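## Task

Sort the mock proficiency-run tubes that arrived in the grey transport rack TR. Worklist (ID, test, expected cap colour; some listed samples are absent from TR): T945 ESR lavender; A864 PT/INR light blue; F453 HbA1c lavender; M283 PT/INR light blue; R125 chemistry gold; C652 glucose grey; R251 PT/INR light blue; C256 D-dimer light blue; R215 ammonia lavender; P105 HbA1c lavender; M823 D-dimer light blue; A684 D-dimer light blue; T954 platelets (citrate) light blue; F345 PT/INR light blue; C526 D-dimer light blue; A486 ammonia lavender; P150 HbA1c lavender. Routing: ESR and platelets (citrate) go to HAEM; HbA1c, ammonia, chemistry and glucose go to CHEM; PT/INR and D-dimer go to COAG. Move each TR tube to its section's rack. Instead send to the red HOLD rack (any cell): an unlabelled tube, a tube whose ID is not on the worklist, a tube whose cap colour differs from the listed one, one tube of any pair sharing an ID, and any light-blue tube filled below half the height of its black fill mark. In every section rack that receives tubes, they must fill row A starting at A1 with no gaps, placed after any tubes already standing there. Tubes already in HAEM, COAG and CHEM stay in their cells. Racks only count if upright and fully on the bench; a tube only counts if it stands there without the robot holding it. A tube whose cap is off or ajar (and you did not open it) must be left where it is: do everything else, then press CALL (blue) rather than CONTINUE. Otherwise, when done, release, move the arms clear (resting on the panel housing, CALL or the needed key is still clear) and press CONTINUE. Pressing RETRY, CONTINUE or SKIP ends the job.

## Robot and tools

Robot: two 6-joint arms with parallel grippers, left_arm and right_arm. The names do not refer to image sides; left_arm sits on the +y side. Bases in the scene frame: left_arm at (-0.038, +0.226, 0), right_arm at (+0.026, -0.228, 0), both nearly unrotated about z.

Frame: one shared scene frame, origin on the table top midway between the arms, +x out over the table, +z up. Positions are in metres, orientations are quaternions written w first (qw, qx, qy, qz). Each gripper's fingers point along its own +z and close along its own y. The reported end_effector_position is the point between the finger pads, roughly 1 cm short of the fingertips. Reported hand positions can be slightly wrong, more so at long reach, and arms tend to finish a centimetre or more below the commanded point.

Row layout (used by both motion tools): a flat list of 16 numbers covering both arms, always all 16 even if one arm is idle: left x, y, z, qw, qx, qy, qz, opening, then right x, y, z, qw, qx, qy, qz, opening. Position and quaternion are an absolute target pose in the scene frame, not an offset. Opening runs from -1 (closed) to +1 (fully open, 0.094 m). To keep an arm still, resend exactly its last reported pose and the opening it should keep; to keep an orientation steady, repeat the same quaternion rather than copying a drifted reading.

execute_actions(actions): a list of actions; each action is a table of up to 15 rows, one row per 1/30 s step; a short table repeats its last row to fill 15 steps. Each step clips the target to within 70 mm and 16 degrees of the current hand pose, so distant targets need several actions. An action is rejected for both arms if a target lies over 0.6 m from that gripper's start position along any of its own axes; if the first action fails this check or any action is malformed, nothing runs. An empty list just returns state and images.

move(target, speed, blocking): target is one 16-number row as above. Both grippers travel straight toward their poses and finish together, taking 0.5 to 10 s. speed is the top path speed in m/s, 0.002 to 0.5 (default 0.25); turning is capped at twice that in rad/s. The opening is applied at the start. Moves do not avoid obstacles or the other arm. Faster moves and targets deeper past a contact push harder. blocking=false returns after 0.5 s while motion continues; until a result shows it ended, only wait or stop are accepted. The result adds a move: line with the outcome (done, off_target, moving, held, fault) and active limits (paced means the sent pose was clipped; held means a safety check blocked steps, after which the arm may jump fast), plus each gripper's remaining distance.

wait(seconds): 0 to 10 s, arms hold their last command; returns early if a running move finishes. stop(): brakes a running move; fingers keep moving. zoom_image(camera, region): camera is cam_high, cam_low, cam_left_wrist or cam_right_wrist; region is [x0, y0, x1, y1] in image pixels from the top-left, at most 504 by 504. read_manual(section): only "licences". finished_scene(scene): ends the current scene by its number and reports success; irreversible.

Results: a state line per arm with gripper position and quaternion, Hand target lines (the pose the controller is currently driving toward), grip_measured (finger opening on the command scale; last joint value is the opening in metres; each gripper may read off by about 1 mm), Joint positions, and images from the four 504x504 cameras. "pose unreachable" means the clearance check altered or blocked that arm's command. FAULT or OVER-TEMPERATURE FAULT lines mean an arm stopped; MOTOR HOT warns from 75 °C, a 10 s stop occurs at 90 °C and the arm drops at 100 °C, so avoid long heavy holds.

Gripping: command an opening about 0.03 below grip_measured for a firm hold, less for a lighter one. Joint ranges (rad): waist -2.618 to 3.054, shoulder 0 to 3.142, elbow 0 to 3.142, wrist pitch and yaw -1.571 to 1.571, wrist roll -2.094 to 2.094.

Workplace: section racks HAEM, COAG, CHEM, transport rack TR, red HOLD rack, all loose on the bench; row A is the front row seen from the arms, cell 1 at its left. Panel keys left to right: RETRY (white), CONTINUE (green), SKIP (yellow), CALL (blue); push a key until it latches.

Avoid: dropping or knocking anything off the table, tipping or shifting racks off the bench, arm-to-arm collisions, slamming, and hard pushes. Loose items may occasionally be nudged by outside forces. Release tubes fully before finishing, and press only the correct final key, never early.

Each tool is called after ">>>" by a JSON object that holds its "fn" and its "kwargs".

## Session

>>> {"fn": "execute_actions", "kwargs": {"actions": []}}

Scene clock: 0.00 s.
left_arm: end_effector_position=(+0.4437, +0.3573, +0.3026) grip_measured=+1.000 end_effector_quat_wxyz=(+0.135, -0.031, +0.768, +0.625) | right_arm: end_effector_position=(+0.4055, -0.4640, +0.2817) grip_measured=+1.000 end_effector_quat_wxyz=(+0.703, +0.325, +0.631, +0.055)
Joint positions: left_arm=[-0.152  2.248  2.31  -1.229 -1.371  0.159  0.094] | right_arm=[-0.756  1.373  0.751  0.615 -0.266  0.552  0.094]
Joint velocities: left_arm=[-0.007  0.012 -0.012 -0.051  0.037 -0.007  0.   ] | right_arm=[ 0.007  0.002 -0.007 -0.007 -0.022  0.022  0.   ]
Motor temperatures (°C, as the motors report them): left_arm=[22 32 27 20 20 22] | right_arm=[21 23 29 32 20 22]
Hand target (left_arm): +0.440, +0.358, +0.316; +0.146, -0.044, +0.762, +0.629
Hand target (right_arm): +0.405, -0.464, +0.283; +0.702, +0.324, +0.632, +0.053
camera_calibration (this result's frames):
cam_left_wrist: T_world_to_cam=[[0.38355, -0.301673, -0.872859, 0.20174], [-0.903489, -0.318356, -0.286981, 0.636383], [-0.191305, 0.898689, -0.394664, -0.0272405], [0, 0, 0, 1]] pos_world=[0.492376, 0.287936, 0.347969]
cam_right_wrist: T_world_to_cam=[[-0.271774, -0.67364, -0.687276, -0.0105314], [-0.405275, 0.727855, -0.553154, 0.678656], [0.872864, 0.128203, -0.470822, -0.0563858], [0, 0, 0, 1]] pos_world=[0.321398, -0.493829, 0.341616]

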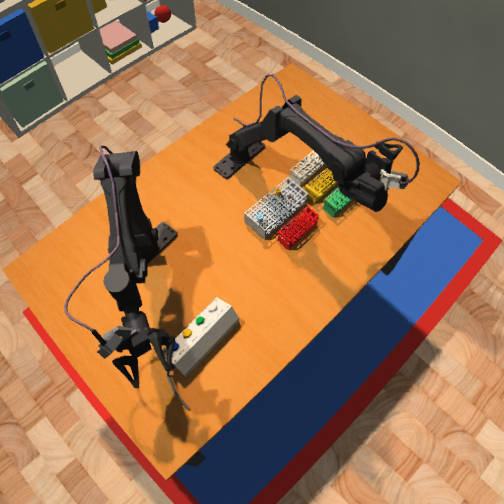

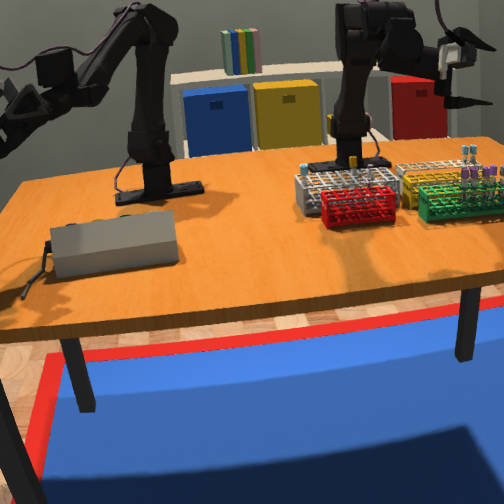

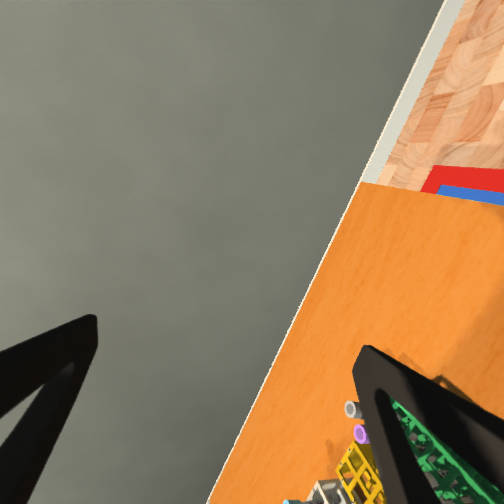

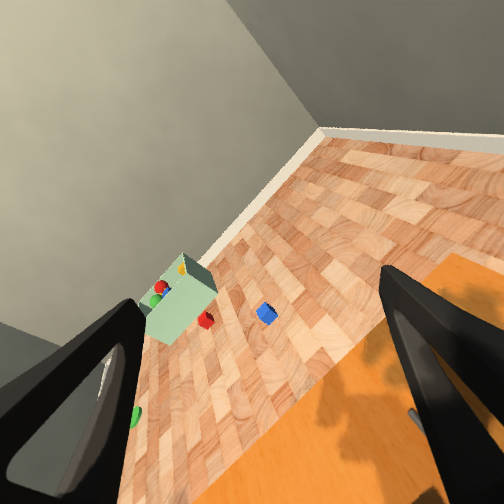

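>>> {"fn": "zoom_image", "kwargs": {"camera": "cam_low", "region": [285, 135, 410, 235]}}

>>> {"fn": "zoom_image", "kwargs": {"camera": "cam_high", "region": [235, 160, 335, 260]}}

>>> {"fn": "zoom_image", "kwargs": {"camera": "cam_low", "region": [390, 135, 504, 230]}}

Region (285, 135, 410, 235) of cam_low's 504x504 image, scaled by 4.032, with more detail than that image has; it fills the top 403 rows of this view, and the rest is white.

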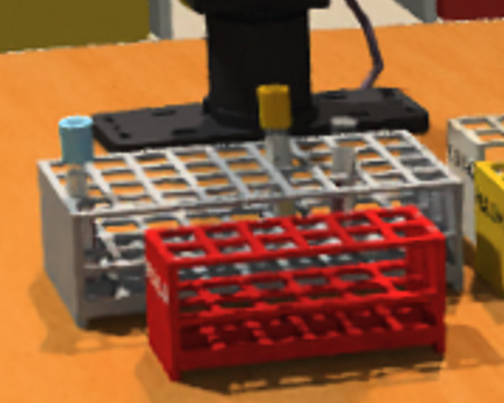

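Region (235, 160, 335, 260) of cam_high's 504x504 image, scaled by 5.040, with more detail than that image has.

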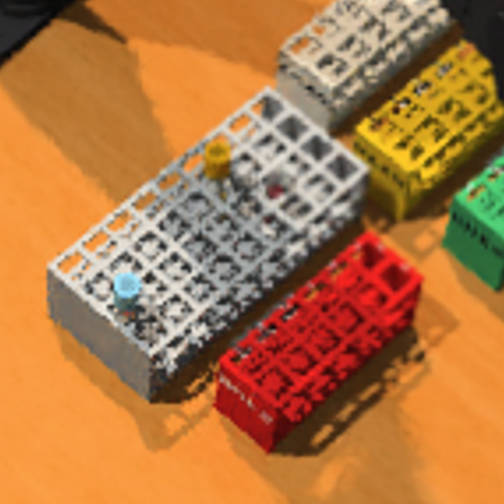

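Region (390, 135, 504, 230) of cam_low's 504x504 image, scaled by 4.421, with more detail than that image has.

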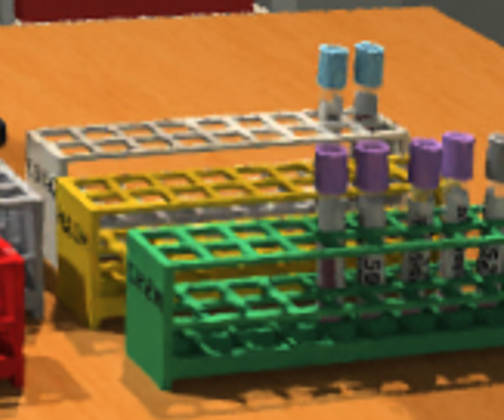

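>>> {"fn": "move", "kwargs": {"target": [0.19,0.13,0.195,0,0,1,0,-0.42, 0.30,-0.12,0.24,0.68,-0.20,0.68,0.20,1], "speed": 0.25}}

Scene clock: 55.47 s.
left_arm: end_effector_position=(+0.1951, +0.1318, +0.1895) grip_measured=-0.417 end_effector_quat_wxyz=(+0.002, -0.005, +1.000, +0.001) | right_arm: end_effector_position=(+0.3013, -0.1174, +0.2456) grip_measured=+1.000 end_effector_quat_wxyz=(+0.676, -0.197, +0.680, +0.205)
Joint positions: left_arm=[-0.449  1.514  1.497 -1.55  -0.004 -0.401  0.027] | right_arm=[ 0.005  0.622  0.277  0.343 -0.479  0.01   0.094]
Joint velocities: left_arm=[ 0.007 -0.007 -0.027  0.007  0.022  0.022 -0.   ] | right_arm=[-0.007  0.022  0.002  0.037  0.007  0.007  0.   ]
Motor temperatures (°C, as the motors report them): left_arm=[22 46 30 21 21 22] | right_arm=[21 26 33 37 20 22]
Hand target (left_arm): +0.188, +0.130, +0.195; +0.008, -0.003, +1.000, -0.006
Hand target (right_arm): +0.299, -0.117, +0.243; +0.675, -0.199, +0.681, +0.200
Off the commanded pose (left_arm): 0.008 m, 1 deg.
Off the commanded pose (right_arm): 0.006 m, 1 deg.
joint sent to its limit (left arm) — the command would take joint 4 (wrist pitch) past its lower limit, so that joint was sent only as far as its limit.
move: done
camera_calibration (this result's frames):
cam_left_wrist: T_world_to_cam=[[0.200585, -0.977405, 0.066665, 0.0770553], [-0.900945, -0.157311, 0.404414, 0.154842], [-0.384789, -0.141181, -0.912143, 0.356104], [0, 0, 0, 1]] pos_world=[0.261073, 0.149948, 0.257061]
cam_right_wrist: T_world_to_cam=[[0.544799, -0.810927, -0.213521, -0.208688], [-0.630687, -0.228429, -0.741657, 0.366126], [0.552655, 0.538719, -0.635889, 0.158358], [0, 0, 0, 1]] pos_world=[0.257087, -0.170908, 0.327679]

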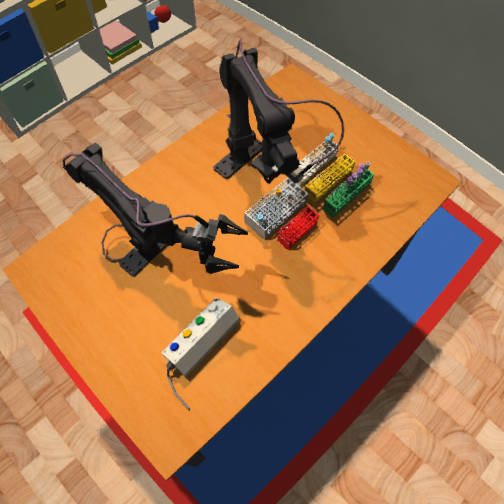

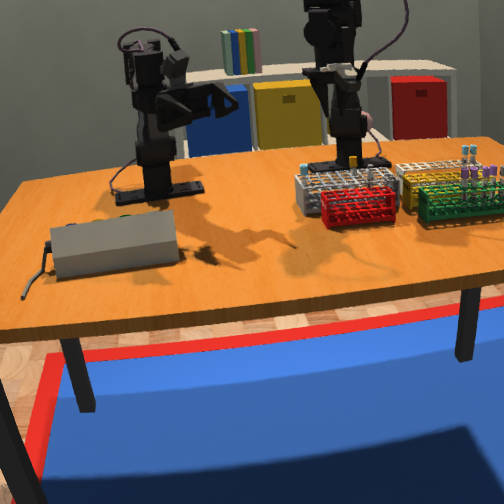

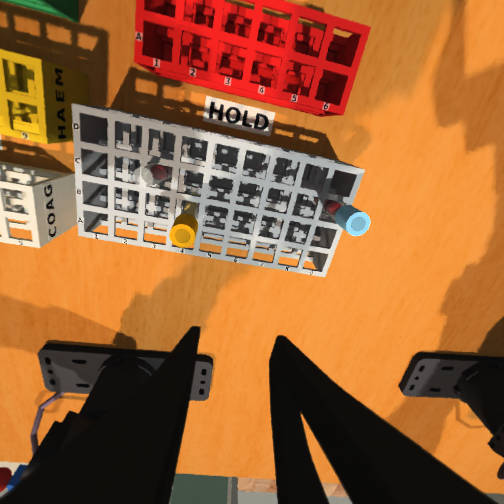

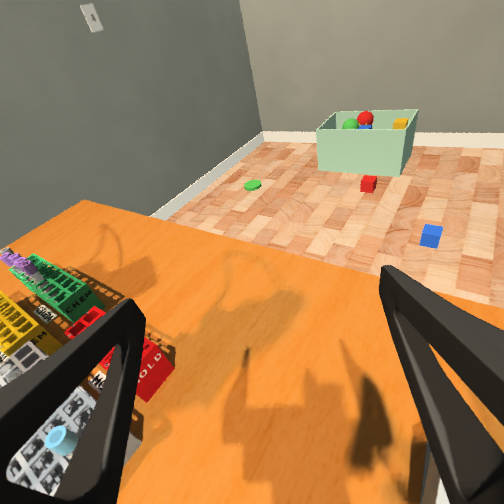

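>>> {"fn": "zoom_image", "kwargs": {"camera": "cam_left_wrist", "region": [110, 140, 240, 270]}}

>>> {"fn": "zoom_image", "kwargs": {"camera": "cam_left_wrist", "region": [280, 160, 390, 270]}}

>>> {"fn": "zoom_image", "kwargs": {"camera": "cam_high", "region": [290, 125, 390, 225]}}

Region (110, 140, 240, 270) of cam_left_wrist's 504x504 image, scaled by 3.877, with more detail than that image has.

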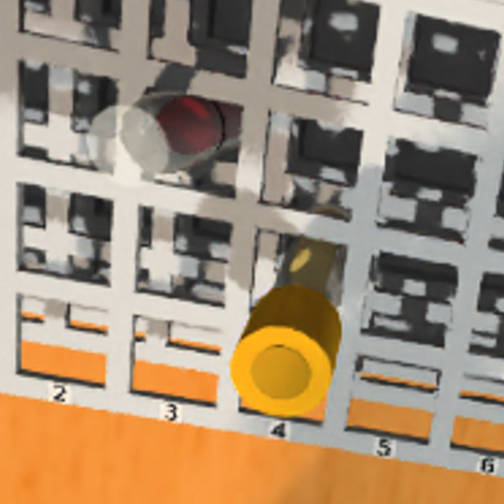

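Region (280, 160, 390, 270) of cam_left_wrist's 504x504 image, scaled by 4.582, with more detail than that image has.

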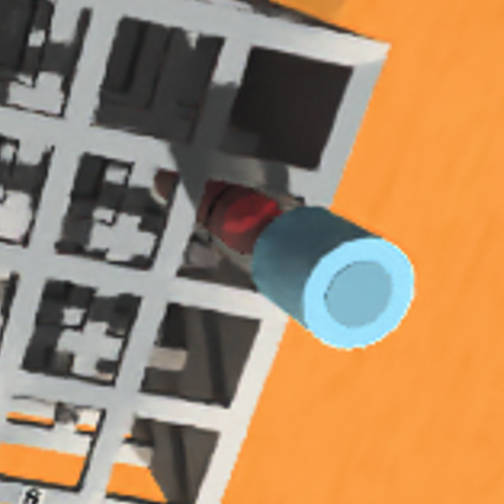

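Region (290, 125, 390, 225) of cam_high's 504x504 image, scaled by 5.040, with more detail than that image has.

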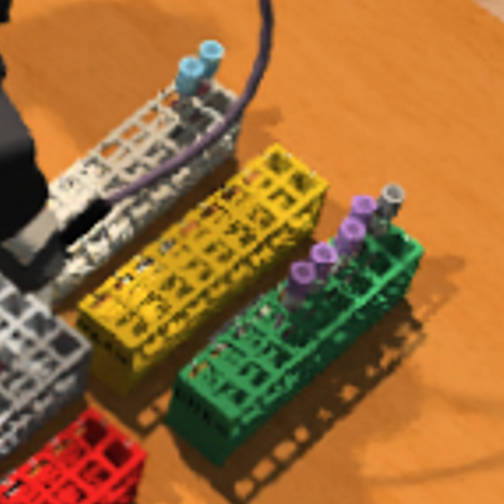

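>>> {"fn": "zoom_image", "kwargs": {"camera": "cam_right_wrist", "region": [0, 240, 130, 504]}}

>>> {"fn": "zoom_image", "kwargs": {"camera": "cam_low", "region": [440, 140, 504, 215]}}

Region (0, 240, 130, 504) of cam_right_wrist's 504x504 image, scaled by 1.909, with more detail than that image has; it fills the left 248 columns of this view, and the rest is white.

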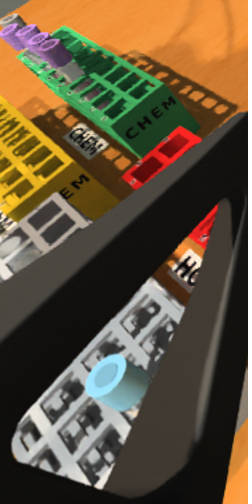

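Region (440, 140, 504, 215) of cam_low's 504x504 image, scaled by 6.720, with more detail than that image has; it fills the left 430 columns of this view, and the rest is white.

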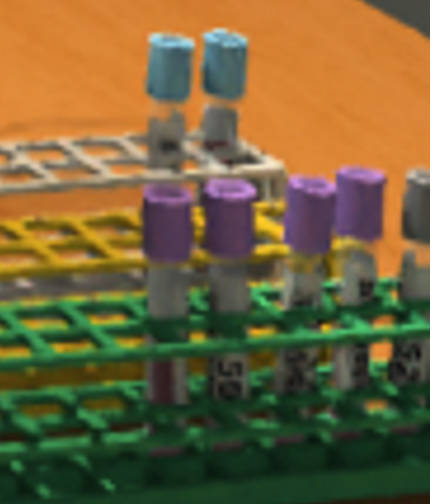

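>>> {"fn": "move", "kwargs": {"target": [0.194,0.165,0.13,0,-0.7071,0.7071,0,-0.42, 0.20,-0.05,0.20,0.636,-0.310,0.636,0.310,-1], "speed": 0.3}}

Scene clock: 115.50 s.
left_arm: end_effector_position=(+0.1938, +0.1628, +0.1253) grip_measured=-0.417 end_effector_quat_wxyz=(+0.007, +0.700, -0.714, -0.014) | right_arm: end_effector_position=(+0.1993, -0.0492, +0.2093) grip_measured=-0.995 end_effector_quat_wxyz=(+0.638, -0.308, +0.632, +0.313)
Joint positions: left_arm=[-0.33   1.48   1.209 -1.33  -0.001 -1.821  0.027] | right_arm=[ 0.428  0.122  0.104  0.031 -0.39   0.007  0.   ]
Joint velocities: left_arm=[-0.007  0.007  0.012  0.007 -0.051 -0.022  0.   ] | right_arm=[ 0.007  0.002  0.007 -0.007 -0.081  0.007  0.   ]
Motor temperatures (°C, as the motors report them): left_arm=[22 39 29 20 20 22] | right_arm=[21 23 33 37 20 22]
Hand target (left_arm): +0.194, +0.165, +0.130; -0.001, +0.707, -0.707, +0.000
Hand target (right_arm): +0.199, -0.050, +0.201; +0.634, -0.310, +0.637, +0.310
Off the commanded pose (left_arm): 0.005 m, 2 deg.
Off the commanded pose (right_arm): 0.009 m, 1 deg.
move: done
camera_calibration (this result's frames):
cam_left_wrist: T_world_to_cam=[[0.984495, 0.170552, 0.0410057, -0.22371], [0.140665, -0.907268, 0.396331, 0.105718], [0.104798, -0.384418, -0.917191, 0.246812], [0, 0, 0, 1]] pos_world=[0.179505, 0.228948, 0.193648]
cam_right_wrist: T_world_to_cam=[[0.783566, -0.586523, -0.204974, -0.143936], [-0.509759, -0.418283, -0.751788, 0.25913], [0.355204, 0.693563, -0.626738, 0.20001], [0, 0, 0, 1]] pos_world=[0.173832, -0.114752, 0.290662]

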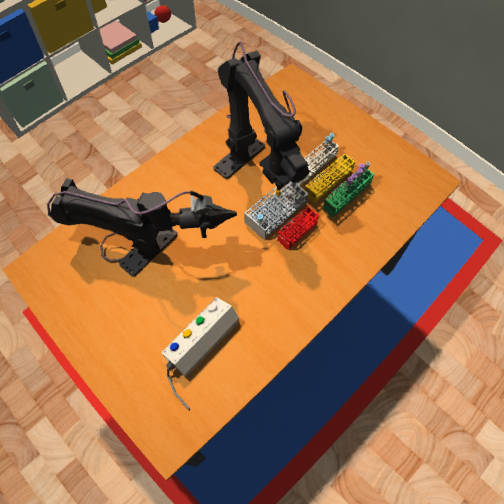

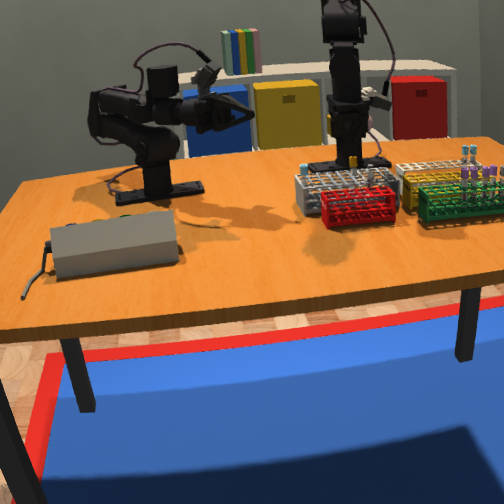

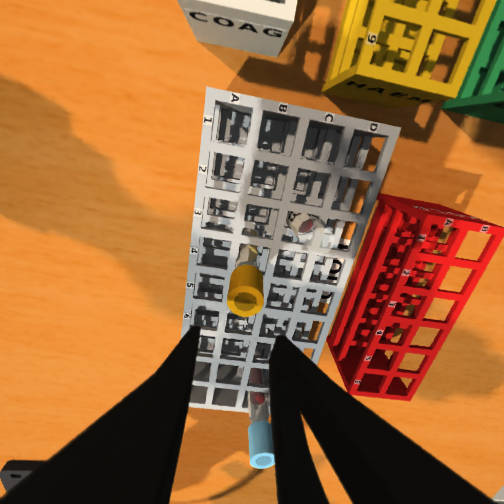

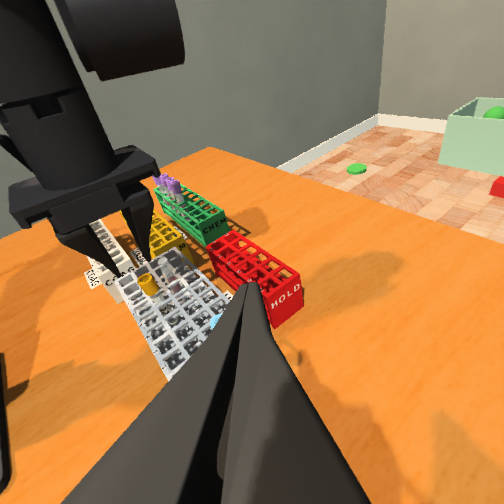

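>>> {"fn": "zoom_image", "kwargs": {"camera": "cam_left_wrist", "region": [190, 190, 350, 350]}}

>>> {"fn": "zoom_image", "kwargs": {"camera": "cam_right_wrist", "region": [110, 230, 210, 330]}}

Region (190, 190, 350, 350) of cam_left_wrist's 504x504 image, scaled by 3.150, with more detail than that image has.

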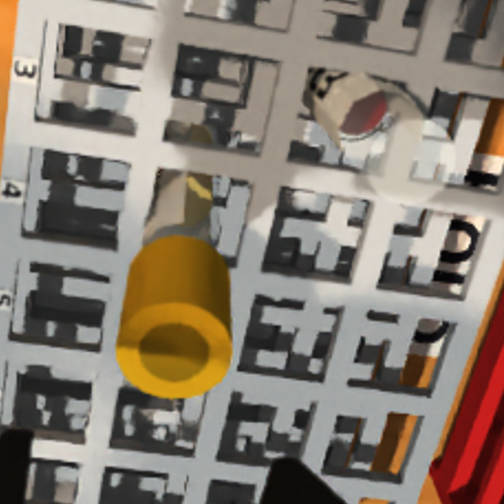

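Region (110, 230, 210, 330) of cam_right_wrist's 504x504 image, scaled by 5.040, with more detail than that image has.

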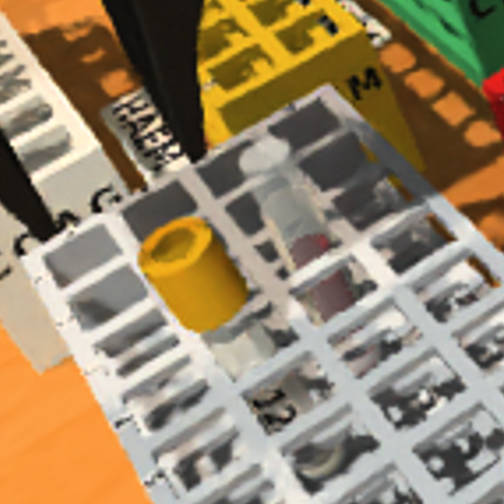

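>>> {"fn": "move", "kwargs": {"target": [0.197,0.169,0.092,0,-0.7071,0.7071,0,-0.42, 0.20,-0.05,0.20,0.636,-0.310,0.636,0.310,-1], "speed": 0.06}}

Scene clock: 142.33 s.
left_arm: end_effector_position=(+0.1991, +0.1652, +0.0989) grip_measured=-0.418 end_effector_quat_wxyz=(+0.000, +0.705, -0.709, -0.002) | right_arm: end_effector_position=(+0.1994, -0.0494, +0.2094) grip_measured=-0.995 end_effector_quat_wxyz=(+0.639, -0.308, +0.632, +0.313)
Joint positions: left_arm=[-0.314  1.48   1.104 -1.198 -0.001 -1.821  0.027] | right_arm=[ 0.428  0.122  0.104  0.031 -0.389  0.007  0.   ]
Joint velocities: left_arm=[-0.012 -0.007  0.002  0.007  0.066 -0.095  0.   ] | right_arm=[-0.012 -0.022  0.002  0.007 -0.007  0.007 -0.   ]
Motor temperatures (°C, as the motors report them): left_arm=[22 39 29 20 20 22] | right_arm=[21 23 33 37 20 22]
Hand target (left_arm): +0.197, +0.169, +0.092; +0.000, +0.707, -0.707, -0.000
Hand target (right_arm): +0.200, -0.050, +0.200; +0.636, -0.310, +0.636, +0.310
Off the commanded pose (left_arm): 0.008 m, 0 deg.
Off the commanded pose (right_arm): 0.009 m, 1 deg.
move: done
camera_calibration (this result's frames):
cam_left_wrist: T_world_to_cam=[[0.980525, 0.18517, 0.0654435, -0.232302], [0.143286, -0.902377, 0.40643, 0.115319], [0.134314, -0.389138, -0.911335, 0.217218], [0, 0, 0, 1]] pos_world=[0.182079, 0.231604, 0.166291]
cam_right_wrist: T_world_to_cam=[[0.782961, -0.587378, -0.204839, -0.144054], [-0.509993, -0.417547, -0.752038, 0.259336], [0.356201, 0.693283, -0.626482, 0.199849], [0, 0, 0, 1]] pos_world=[0.173862, -0.114881, 0.290725]

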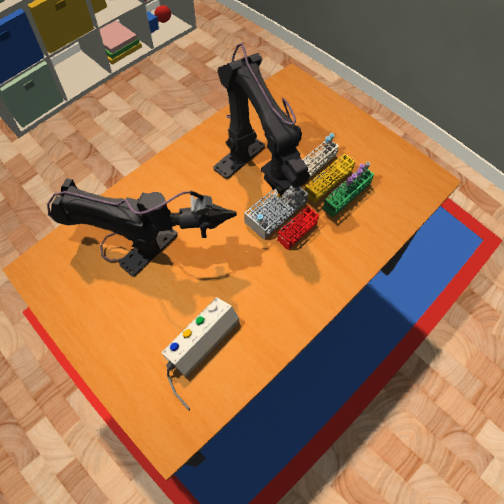

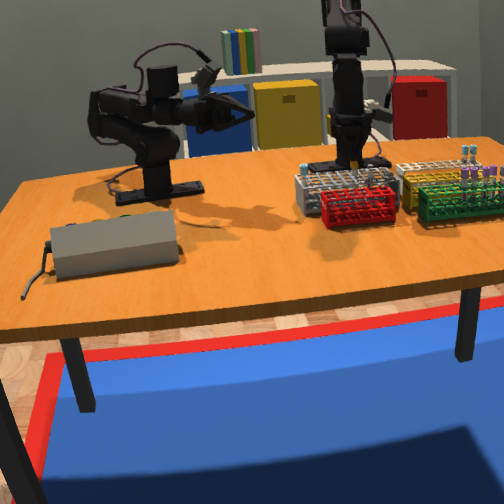

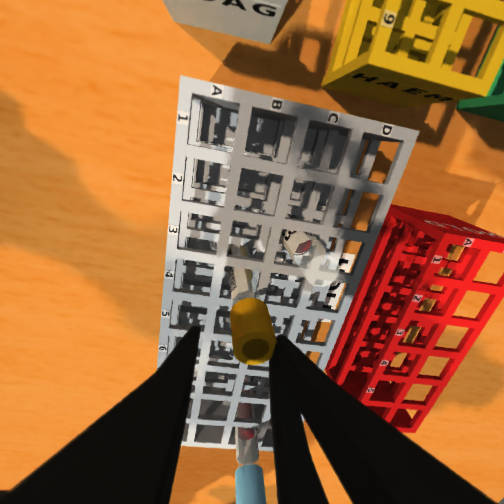

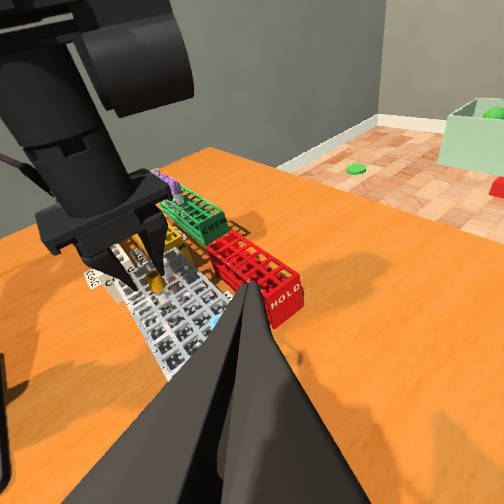

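>>> {"fn": "move", "kwargs": {"target": [0.201,0.169,0.081,0,-0.7071,0.7071,0,-0.42, 0.20,-0.05,0.20,0.636,-0.310,0.636,0.310,-1], "speed": 0.04}}

Scene clock: 147.13 s.
left_arm: end_effector_position=(+0.2003, +0.1664, +0.0856) grip_measured=-0.418 end_effector_quat_wxyz=(-0.003, +0.706, -0.709, +0.003) | right_arm: end_effector_position=(+0.1994, -0.0494, +0.2096) grip_measured=-0.995 end_effector_quat_wxyz=(+0.639, -0.308, +0.632, +0.313)
Joint positions: left_arm=[-0.309  1.48   1.051 -1.133 -0.001 -1.816  0.027] | right_arm=[ 0.428  0.122  0.104  0.032 -0.389  0.007  0.   ]
Joint velocities: left_arm=[-0.007 -0.012  0.002 -0.095 -0.007 -0.007 -0.   ] | right_arm=[ 0.002  0.017  0.002 -0.051 -0.066  0.007  0.   ]
Motor temperatures (°C, as the motors report them): left_arm=[22 38 28 20 20 22] | right_arm=[21 23 32 38 20 22]
Hand target (left_arm): +0.201, +0.169, +0.081; -0.000, +0.707, -0.707, +0.000
Hand target (right_arm): +0.200, -0.050, +0.200; +0.636, -0.310, +0.636, +0.310
Off the commanded pose (left_arm): 0.005 m, 1 deg.
Off the commanded pose (right_arm): 0.010 m, 1 deg.
move: done
camera_calibration (this result's frames):
cam_left_wrist: T_world_to_cam=[[0.979474, 0.186507, 0.0764596, -0.233744], [0.139488, -0.900973, 0.410842, 0.121738], [0.145513, -0.391744, -0.908495, 0.203346], [0, 0, 0, 1]] pos_world=[0.182376, 0.232937, 0.152596]
cam_right_wrist: T_world_to_cam=[[0.783096, -0.587301, -0.204543, -0.144102], [-0.509495, -0.417262, -0.752534, 0.259488], [0.356616, 0.69352, -0.625983, 0.199788], [0, 0, 0, 1]] pos_world=[0.173806, -0.114913, 0.290863]

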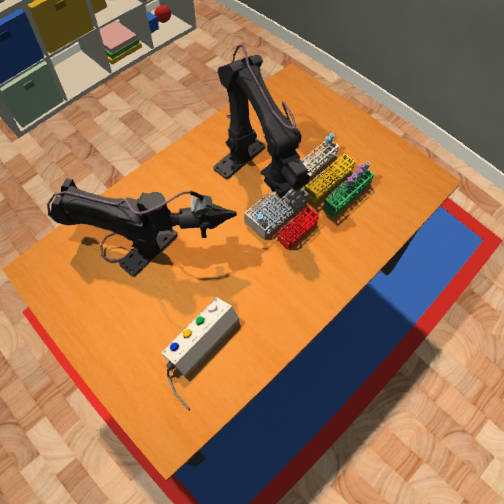

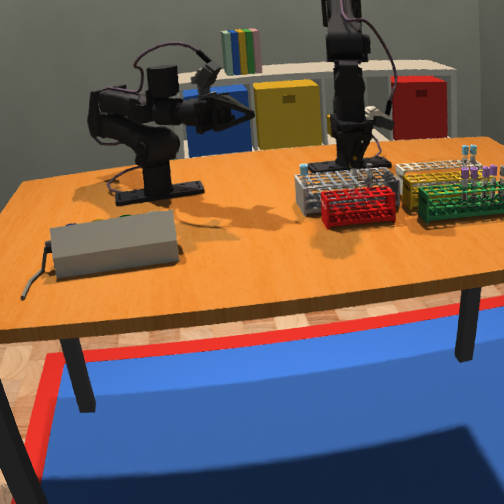

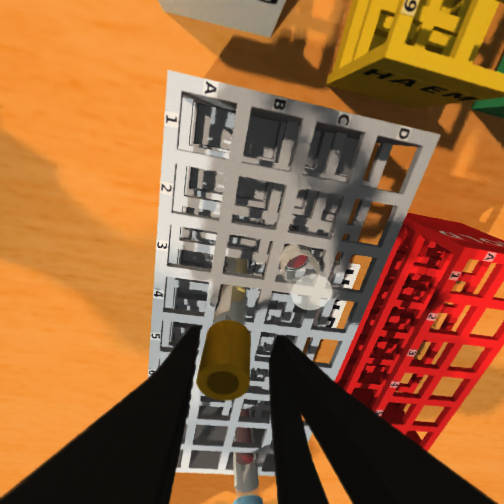

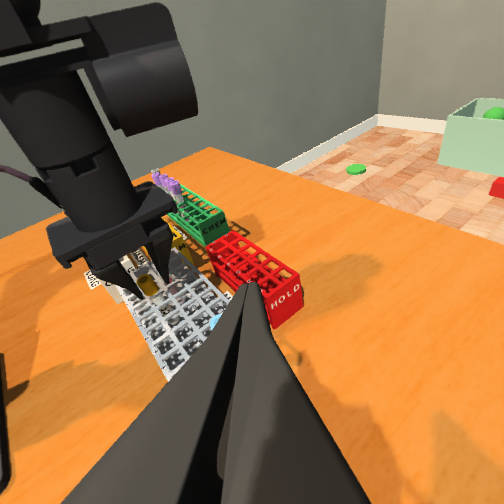

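>>> {"fn": "execute_actions", "kwargs": {"actions": [[[0.2,0.169,0.081,0,-0.7071,0.7071,0,-0.46,0.20,-0.05,0.20,0.636,-0.310,0.636,0.310,-1],[0.2,0.169,0.081,0,-0.7071,0.7071,0,-0.50,0.20,-0.05,0.20,0.636,-0.310,0.636,0.310,-1],[0.2,0.169,0.081,0,-0.7071,0.7071,0,-0.54,0.20,-0.05,0.20,0.636,-0.310,0.636,0.310,-1],[0.2,0.169,0.081,0,-0.7071,0.7071,0,-0.58,0.20,-0.05,0.20,0.636,-0.310,0.636,0.310,-1],[0.2,0.169,0.081,0,-0.7071,0.7071,0,-0.61,0.20,-0.05,0.20,0.636,-0.310,0.636,0.310,-1],[0.2,0.169,0.081,0,-0.7071,0.7071,0,-0.64,0.20,-0.05,0.20,0.636,-0.310,0.636,0.310,-1],[0.2,0.169,0.081,0,-0.7071,0.7071,0,-0.66,0.20,-0.05,0.20,0.636,-0.310,0.636,0.310,-1],[0.2,0.169,0.081,0,-0.7071,0.7071,0,-0.675,0.20,-0.05,0.20,0.636,-0.310,0.636,0.310,-1],[0.2,0.169,0.081,0,-0.7071,0.7071,0,-0.69,0.20,-0.05,0.20,0.636,-0.310,0.636,0.310,-1],[0.2,0.169,0.081,0,-0.7071,0.7071,0,-0.70,0.20,-0.05,0.20,0.636,-0.310,0.636,0.310,-1],[0.2,0.169,0.081,0,-0.7071,0.7071,0,-0.715,0.20,-0.05,0.20,0.636,-0.310,0.636,0.310,-1]]]}}

>>> {"fn": "move", "kwargs": {"target": [0.2,0.169,0.195,0,-0.7071,0.7071,0,-0.715, 0.20,-0.05,0.20,0.636,-0.310,0.636,0.310,-1], "speed": 0.1}}

Scene clock: 161.77 s.
left_arm: end_effector_position=(+0.2007, +0.1663, +0.0856) grip_measured=-0.697 end_effector_quat_wxyz=(-0.003, +0.706, -0.709, +0.004) | right_arm: end_effector_position=(+0.1994, -0.0494, +0.2096) grip_measured=-0.995 end_effector_quat_wxyz=(+0.639, -0.308, +0.632, +0.313)
Joint positions: left_arm=[-0.309  1.48   1.051 -1.131 -0.001 -1.816  0.014] | right_arm=[ 0.428  0.122  0.104  0.032 -0.389  0.007  0.   ]
Joint velocities: left_arm=[ 0.002  0.002  0.007  0.066  0.037 -0.022 -0.001] | right_arm=[ 0.007  0.002  0.002 -0.022  0.037  0.022  0.001]
Motor temperatures (°C, as the motors report them): left_arm=[22 36 29 20 20 22] | right_arm=[21 23 32 38 20 22]
Hand target (left_arm): +0.200, +0.169, +0.081; -0.000, +0.707, -0.707, -0.000
Hand target (right_arm): +0.200, -0.050, +0.200; +0.636, -0.310, +0.636, +0.310
Off the commanded pose (left_arm): 0.005 m, 1 deg.
Off the commanded pose (right_arm): 0.010 m, 1 deg.
camera_calibration (this result's frames):
cam_left_wrist: T_world_to_cam=[[0.97936, 0.186537, 0.0778374, -0.234187], [0.138881, -0.900817, 0.411388, 0.12165], [0.146856, -0.392087, -0.908131, 0.203015], [0, 0, 0, 1]] pos_world=[0.182644, 0.232869, 0.152548]
cam_right_wrist: T_world_to_cam=[[0.783096, -0.587301, -0.204543, -0.144102], [-0.509495, -0.417262, -0.752534, 0.259488], [0.356616, 0.69352, -0.625983, 0.199788], [0, 0, 0, 1]] pos_world=[0.173806, -0.114913, 0.290863]

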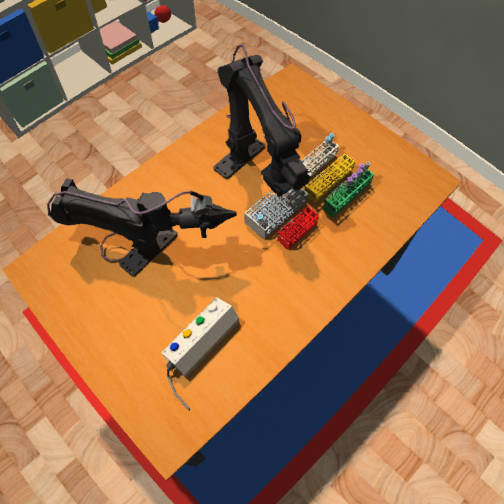

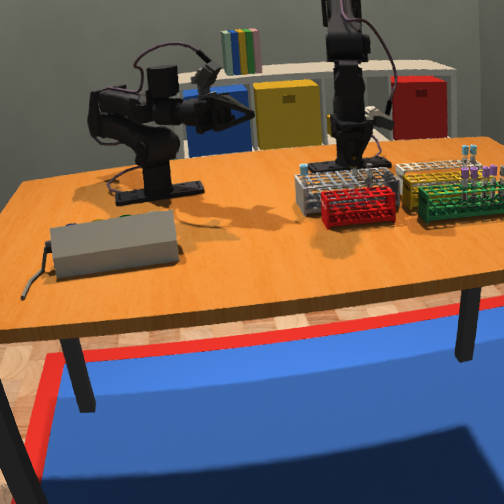

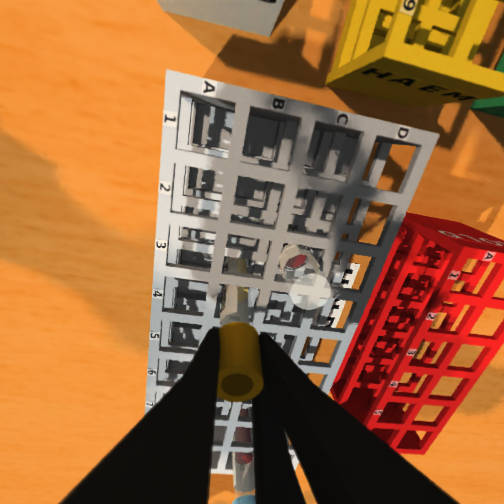

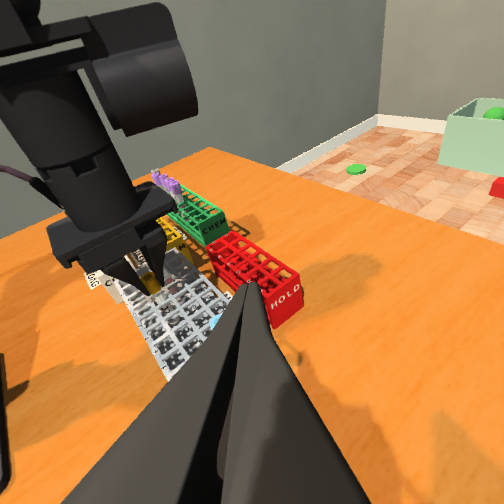

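Scene clock: 163.40 s.
left_arm: end_effector_position=(+0.2007, +0.1663, +0.1886) grip_measured=-0.697 end_effector_quat_wxyz=(-0.005, +0.705, -0.709, +0.007) | right_arm: end_effector_position=(+0.1994, -0.0494, +0.2096) grip_measured=-0.995 end_effector_quat_wxyz=(+0.639, -0.308, +0.632, +0.313)
Joint positions: left_arm=[-0.309  1.48   1.462 -1.535 -0.001 -1.816  0.014] | right_arm=[ 0.428  0.122  0.104  0.032 -0.389  0.007  0.   ]
Joint velocities: left_arm=[-0.012 -0.007  0.002 -0.022  0.037  0.037 -0.001] | right_arm=[-0.017 -0.007  0.002  0.037 -0.051  0.066  0.   ]
Motor temperatures (°C, as the motors report them): left_arm=[22 36 29 20 20 22] | right_arm=[21 23 32 38 20 22]
Hand target (left_arm): +0.200, +0.169, +0.195; -0.005, +0.707, -0.707, +0.008
Hand target (right_arm): +0.200, -0.050, +0.200; +0.635, -0.310, +0.636, +0.310
Off the commanded pose (left_arm): 0.007 m, 1 deg.
Off the commanded pose (right_arm): 0.010 m, 1 deg.
joint sent to its limit (left arm) — the command would take joint 4 (wrist pitch) past its lower limit, so that joint was sent only as far as its limit.
move: done
camera_calibration (this result's frames):
cam_left_wrist: T_world_to_cam=[[0.978821, 0.186674, 0.084035, -0.243342], [0.136135, -0.900117, 0.413831, 0.0792271], [0.152893, -0.393627, -0.906467, 0.295276], [0, 0, 0, 1]] pos_world=[0.182257, 0.232968, 0.25532]
cam_right_wrist: T_world_to_cam=[[0.783096, -0.587301, -0.204543, -0.144102], [-0.509495, -0.417262, -0.752534, 0.259488], [0.356616, 0.69352, -0.625983, 0.199788], [0, 0, 0, 1]] pos_world=[0.173806, -0.114913, 0.290863]

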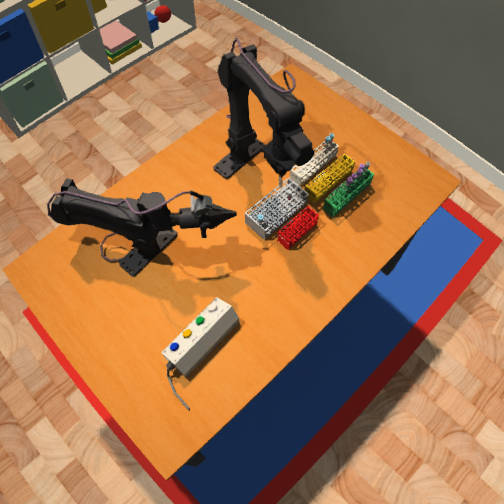

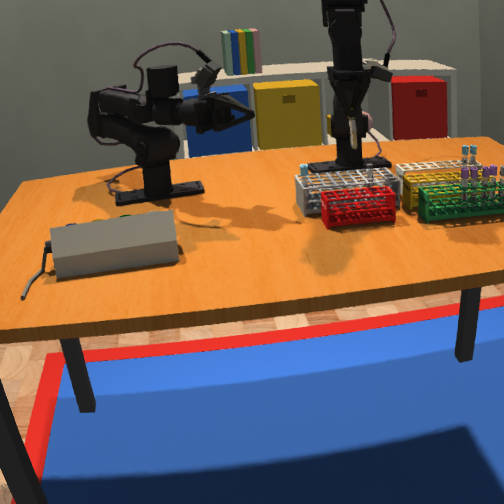

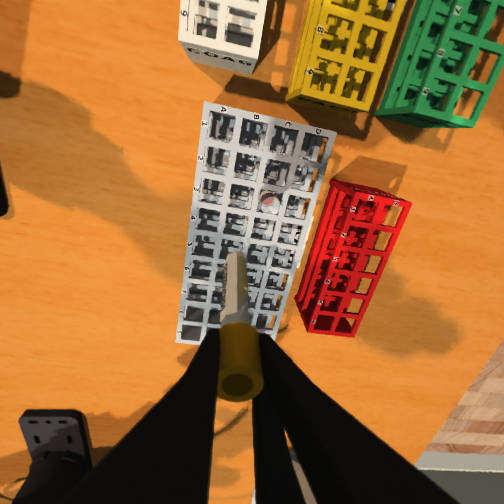

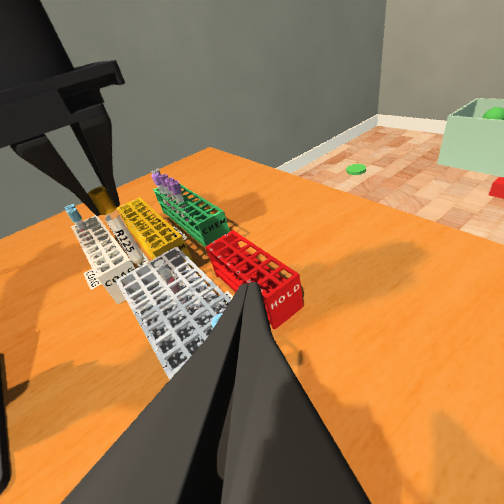

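>>> {"fn": "zoom_image", "kwargs": {"camera": "cam_right_wrist", "region": [60, 170, 170, 280]}}

>>> {"fn": "zoom_image", "kwargs": {"camera": "cam_left_wrist", "region": [364, 0, 504, 140]}}

Region (60, 170, 170, 280) of cam_right_wrist's 504x504 image, scaled by 4.582, with more detail than that image has.

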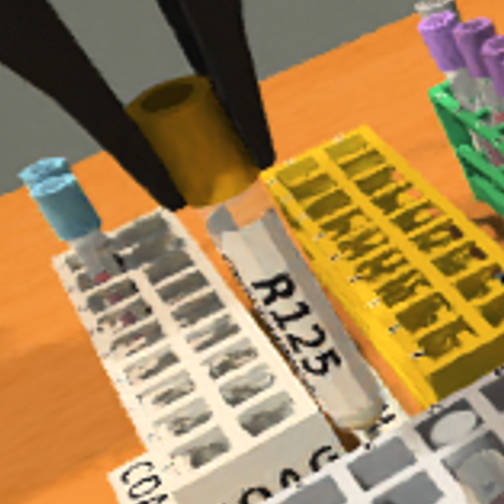

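Region (364, 0, 504, 140) of cam_left_wrist's 504x504 image, scaled by 3.600, with more detail than that image has.

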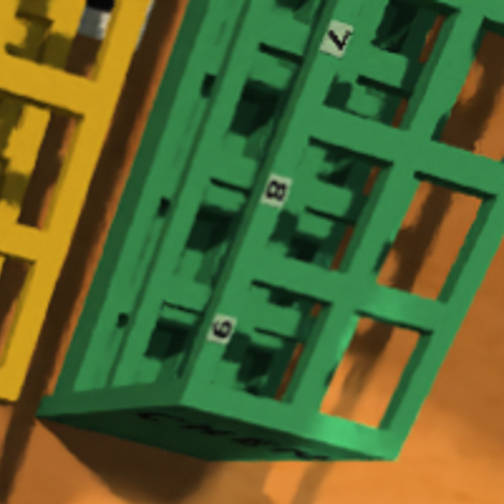

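>>> {"fn": "move", "kwargs": {"target": [0.3245,0.344,0.16,0,-0.7071,0.7071,0,-0.715, 0.20,-0.05,0.20,0.636,-0.310,0.636,0.310,-1], "speed": 0.18}}

>>> {"fn": "zoom_image", "kwargs": {"camera": "cam_left_wrist", "region": [170, 160, 330, 320]}}

Scene clock: 186.30 s.
left_arm: end_effector_position=(+0.3271, +0.3411, +0.1540) grip_measured=-0.697 end_effector_quat_wxyz=(-0.001, +0.708, -0.706, +0.001) | right_arm: end_effector_position=(+0.1994, -0.0494, +0.2096) grip_measured=-0.995 end_effector_quat_wxyz=(+0.639, -0.308, +0.631, +0.313)
Joint positions: left_arm=[ 0.244  2.02   1.964 -1.512  0.001 -1.271  0.014] | right_arm=[ 0.428  0.122  0.104  0.032 -0.389  0.007  0.   ]
Joint velocities: left_arm=[-0.017  0.002 -0.002  0.037 -0.007  0.037 -0.   ] | right_arm=[-0.007  0.017 -0.007 -0.007 -0.022 -0.037  0.   ]
Motor temperatures (°C, as the motors report them): left_arm=[22 36 31 20 20 22] | right_arm=[21 23 32 39 20 22]
Hand target (left_arm): +0.327, +0.344, +0.161; -0.004, +0.707, -0.707, +0.001
Hand target (right_arm): +0.200, -0.050, +0.200; +0.636, -0.310, +0.636, +0.310
Off the commanded pose (left_arm): 0.007 m, 0 deg.
Off the commanded pose (right_arm): 0.010 m, 1 deg.
move: done
camera_calibration (this result's frames):
cam_left_wrist: T_world_to_cam=[[0.978334, 0.194688, 0.0704169, -0.39725], [0.149602, -0.899916, 0.409598, 0.229916], [0.143113, -0.390189, -0.909544, 0.315921], [0, 0, 0, 1]] pos_world=[0.309035, 0.407514, 0.221144]
cam_right_wrist: T_world_to_cam=[[0.783164, -0.587262, -0.204395, -0.144126], [-0.509246, -0.41712, -0.752781, 0.259565], [0.356823, 0.693639, -0.625734, 0.199757], [0, 0, 0, 1]] pos_world=[0.173778, -0.114929, 0.290931]

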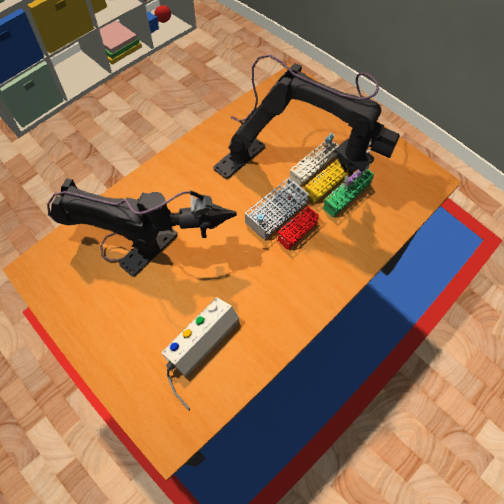

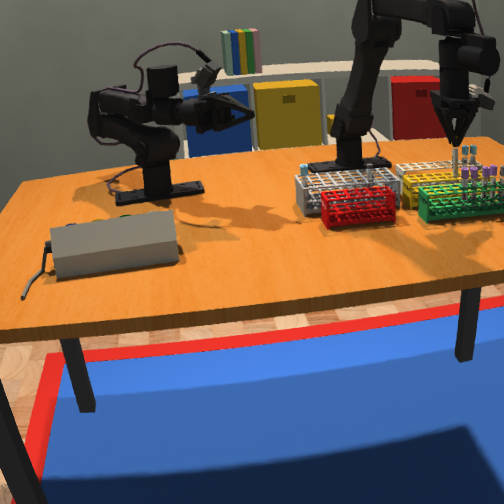

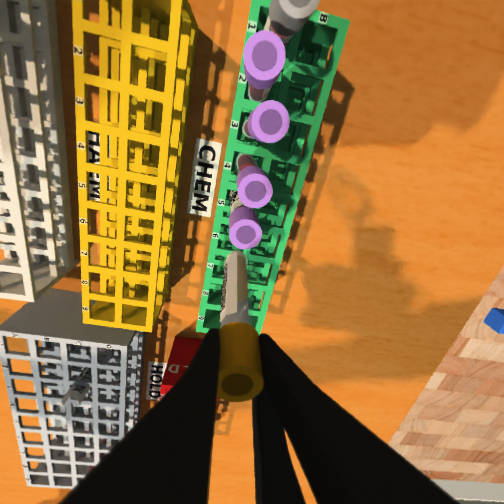

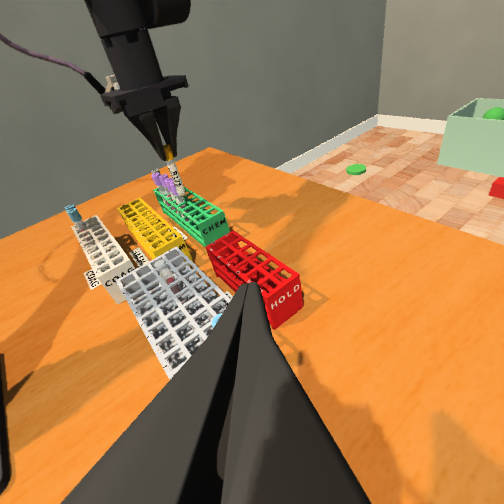

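Region (170, 160, 330, 320) of cam_left_wrist's 504x504 image, scaled by 3.150, with more detail than that image has.

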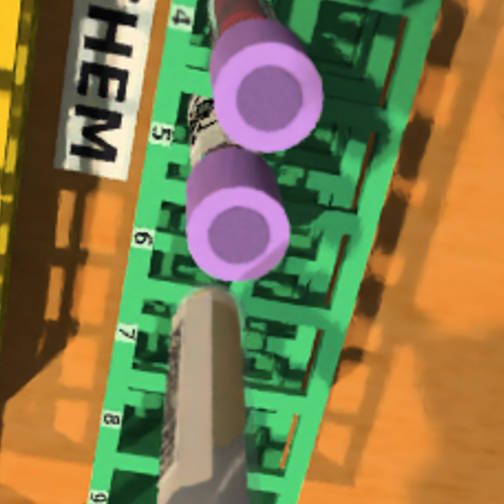

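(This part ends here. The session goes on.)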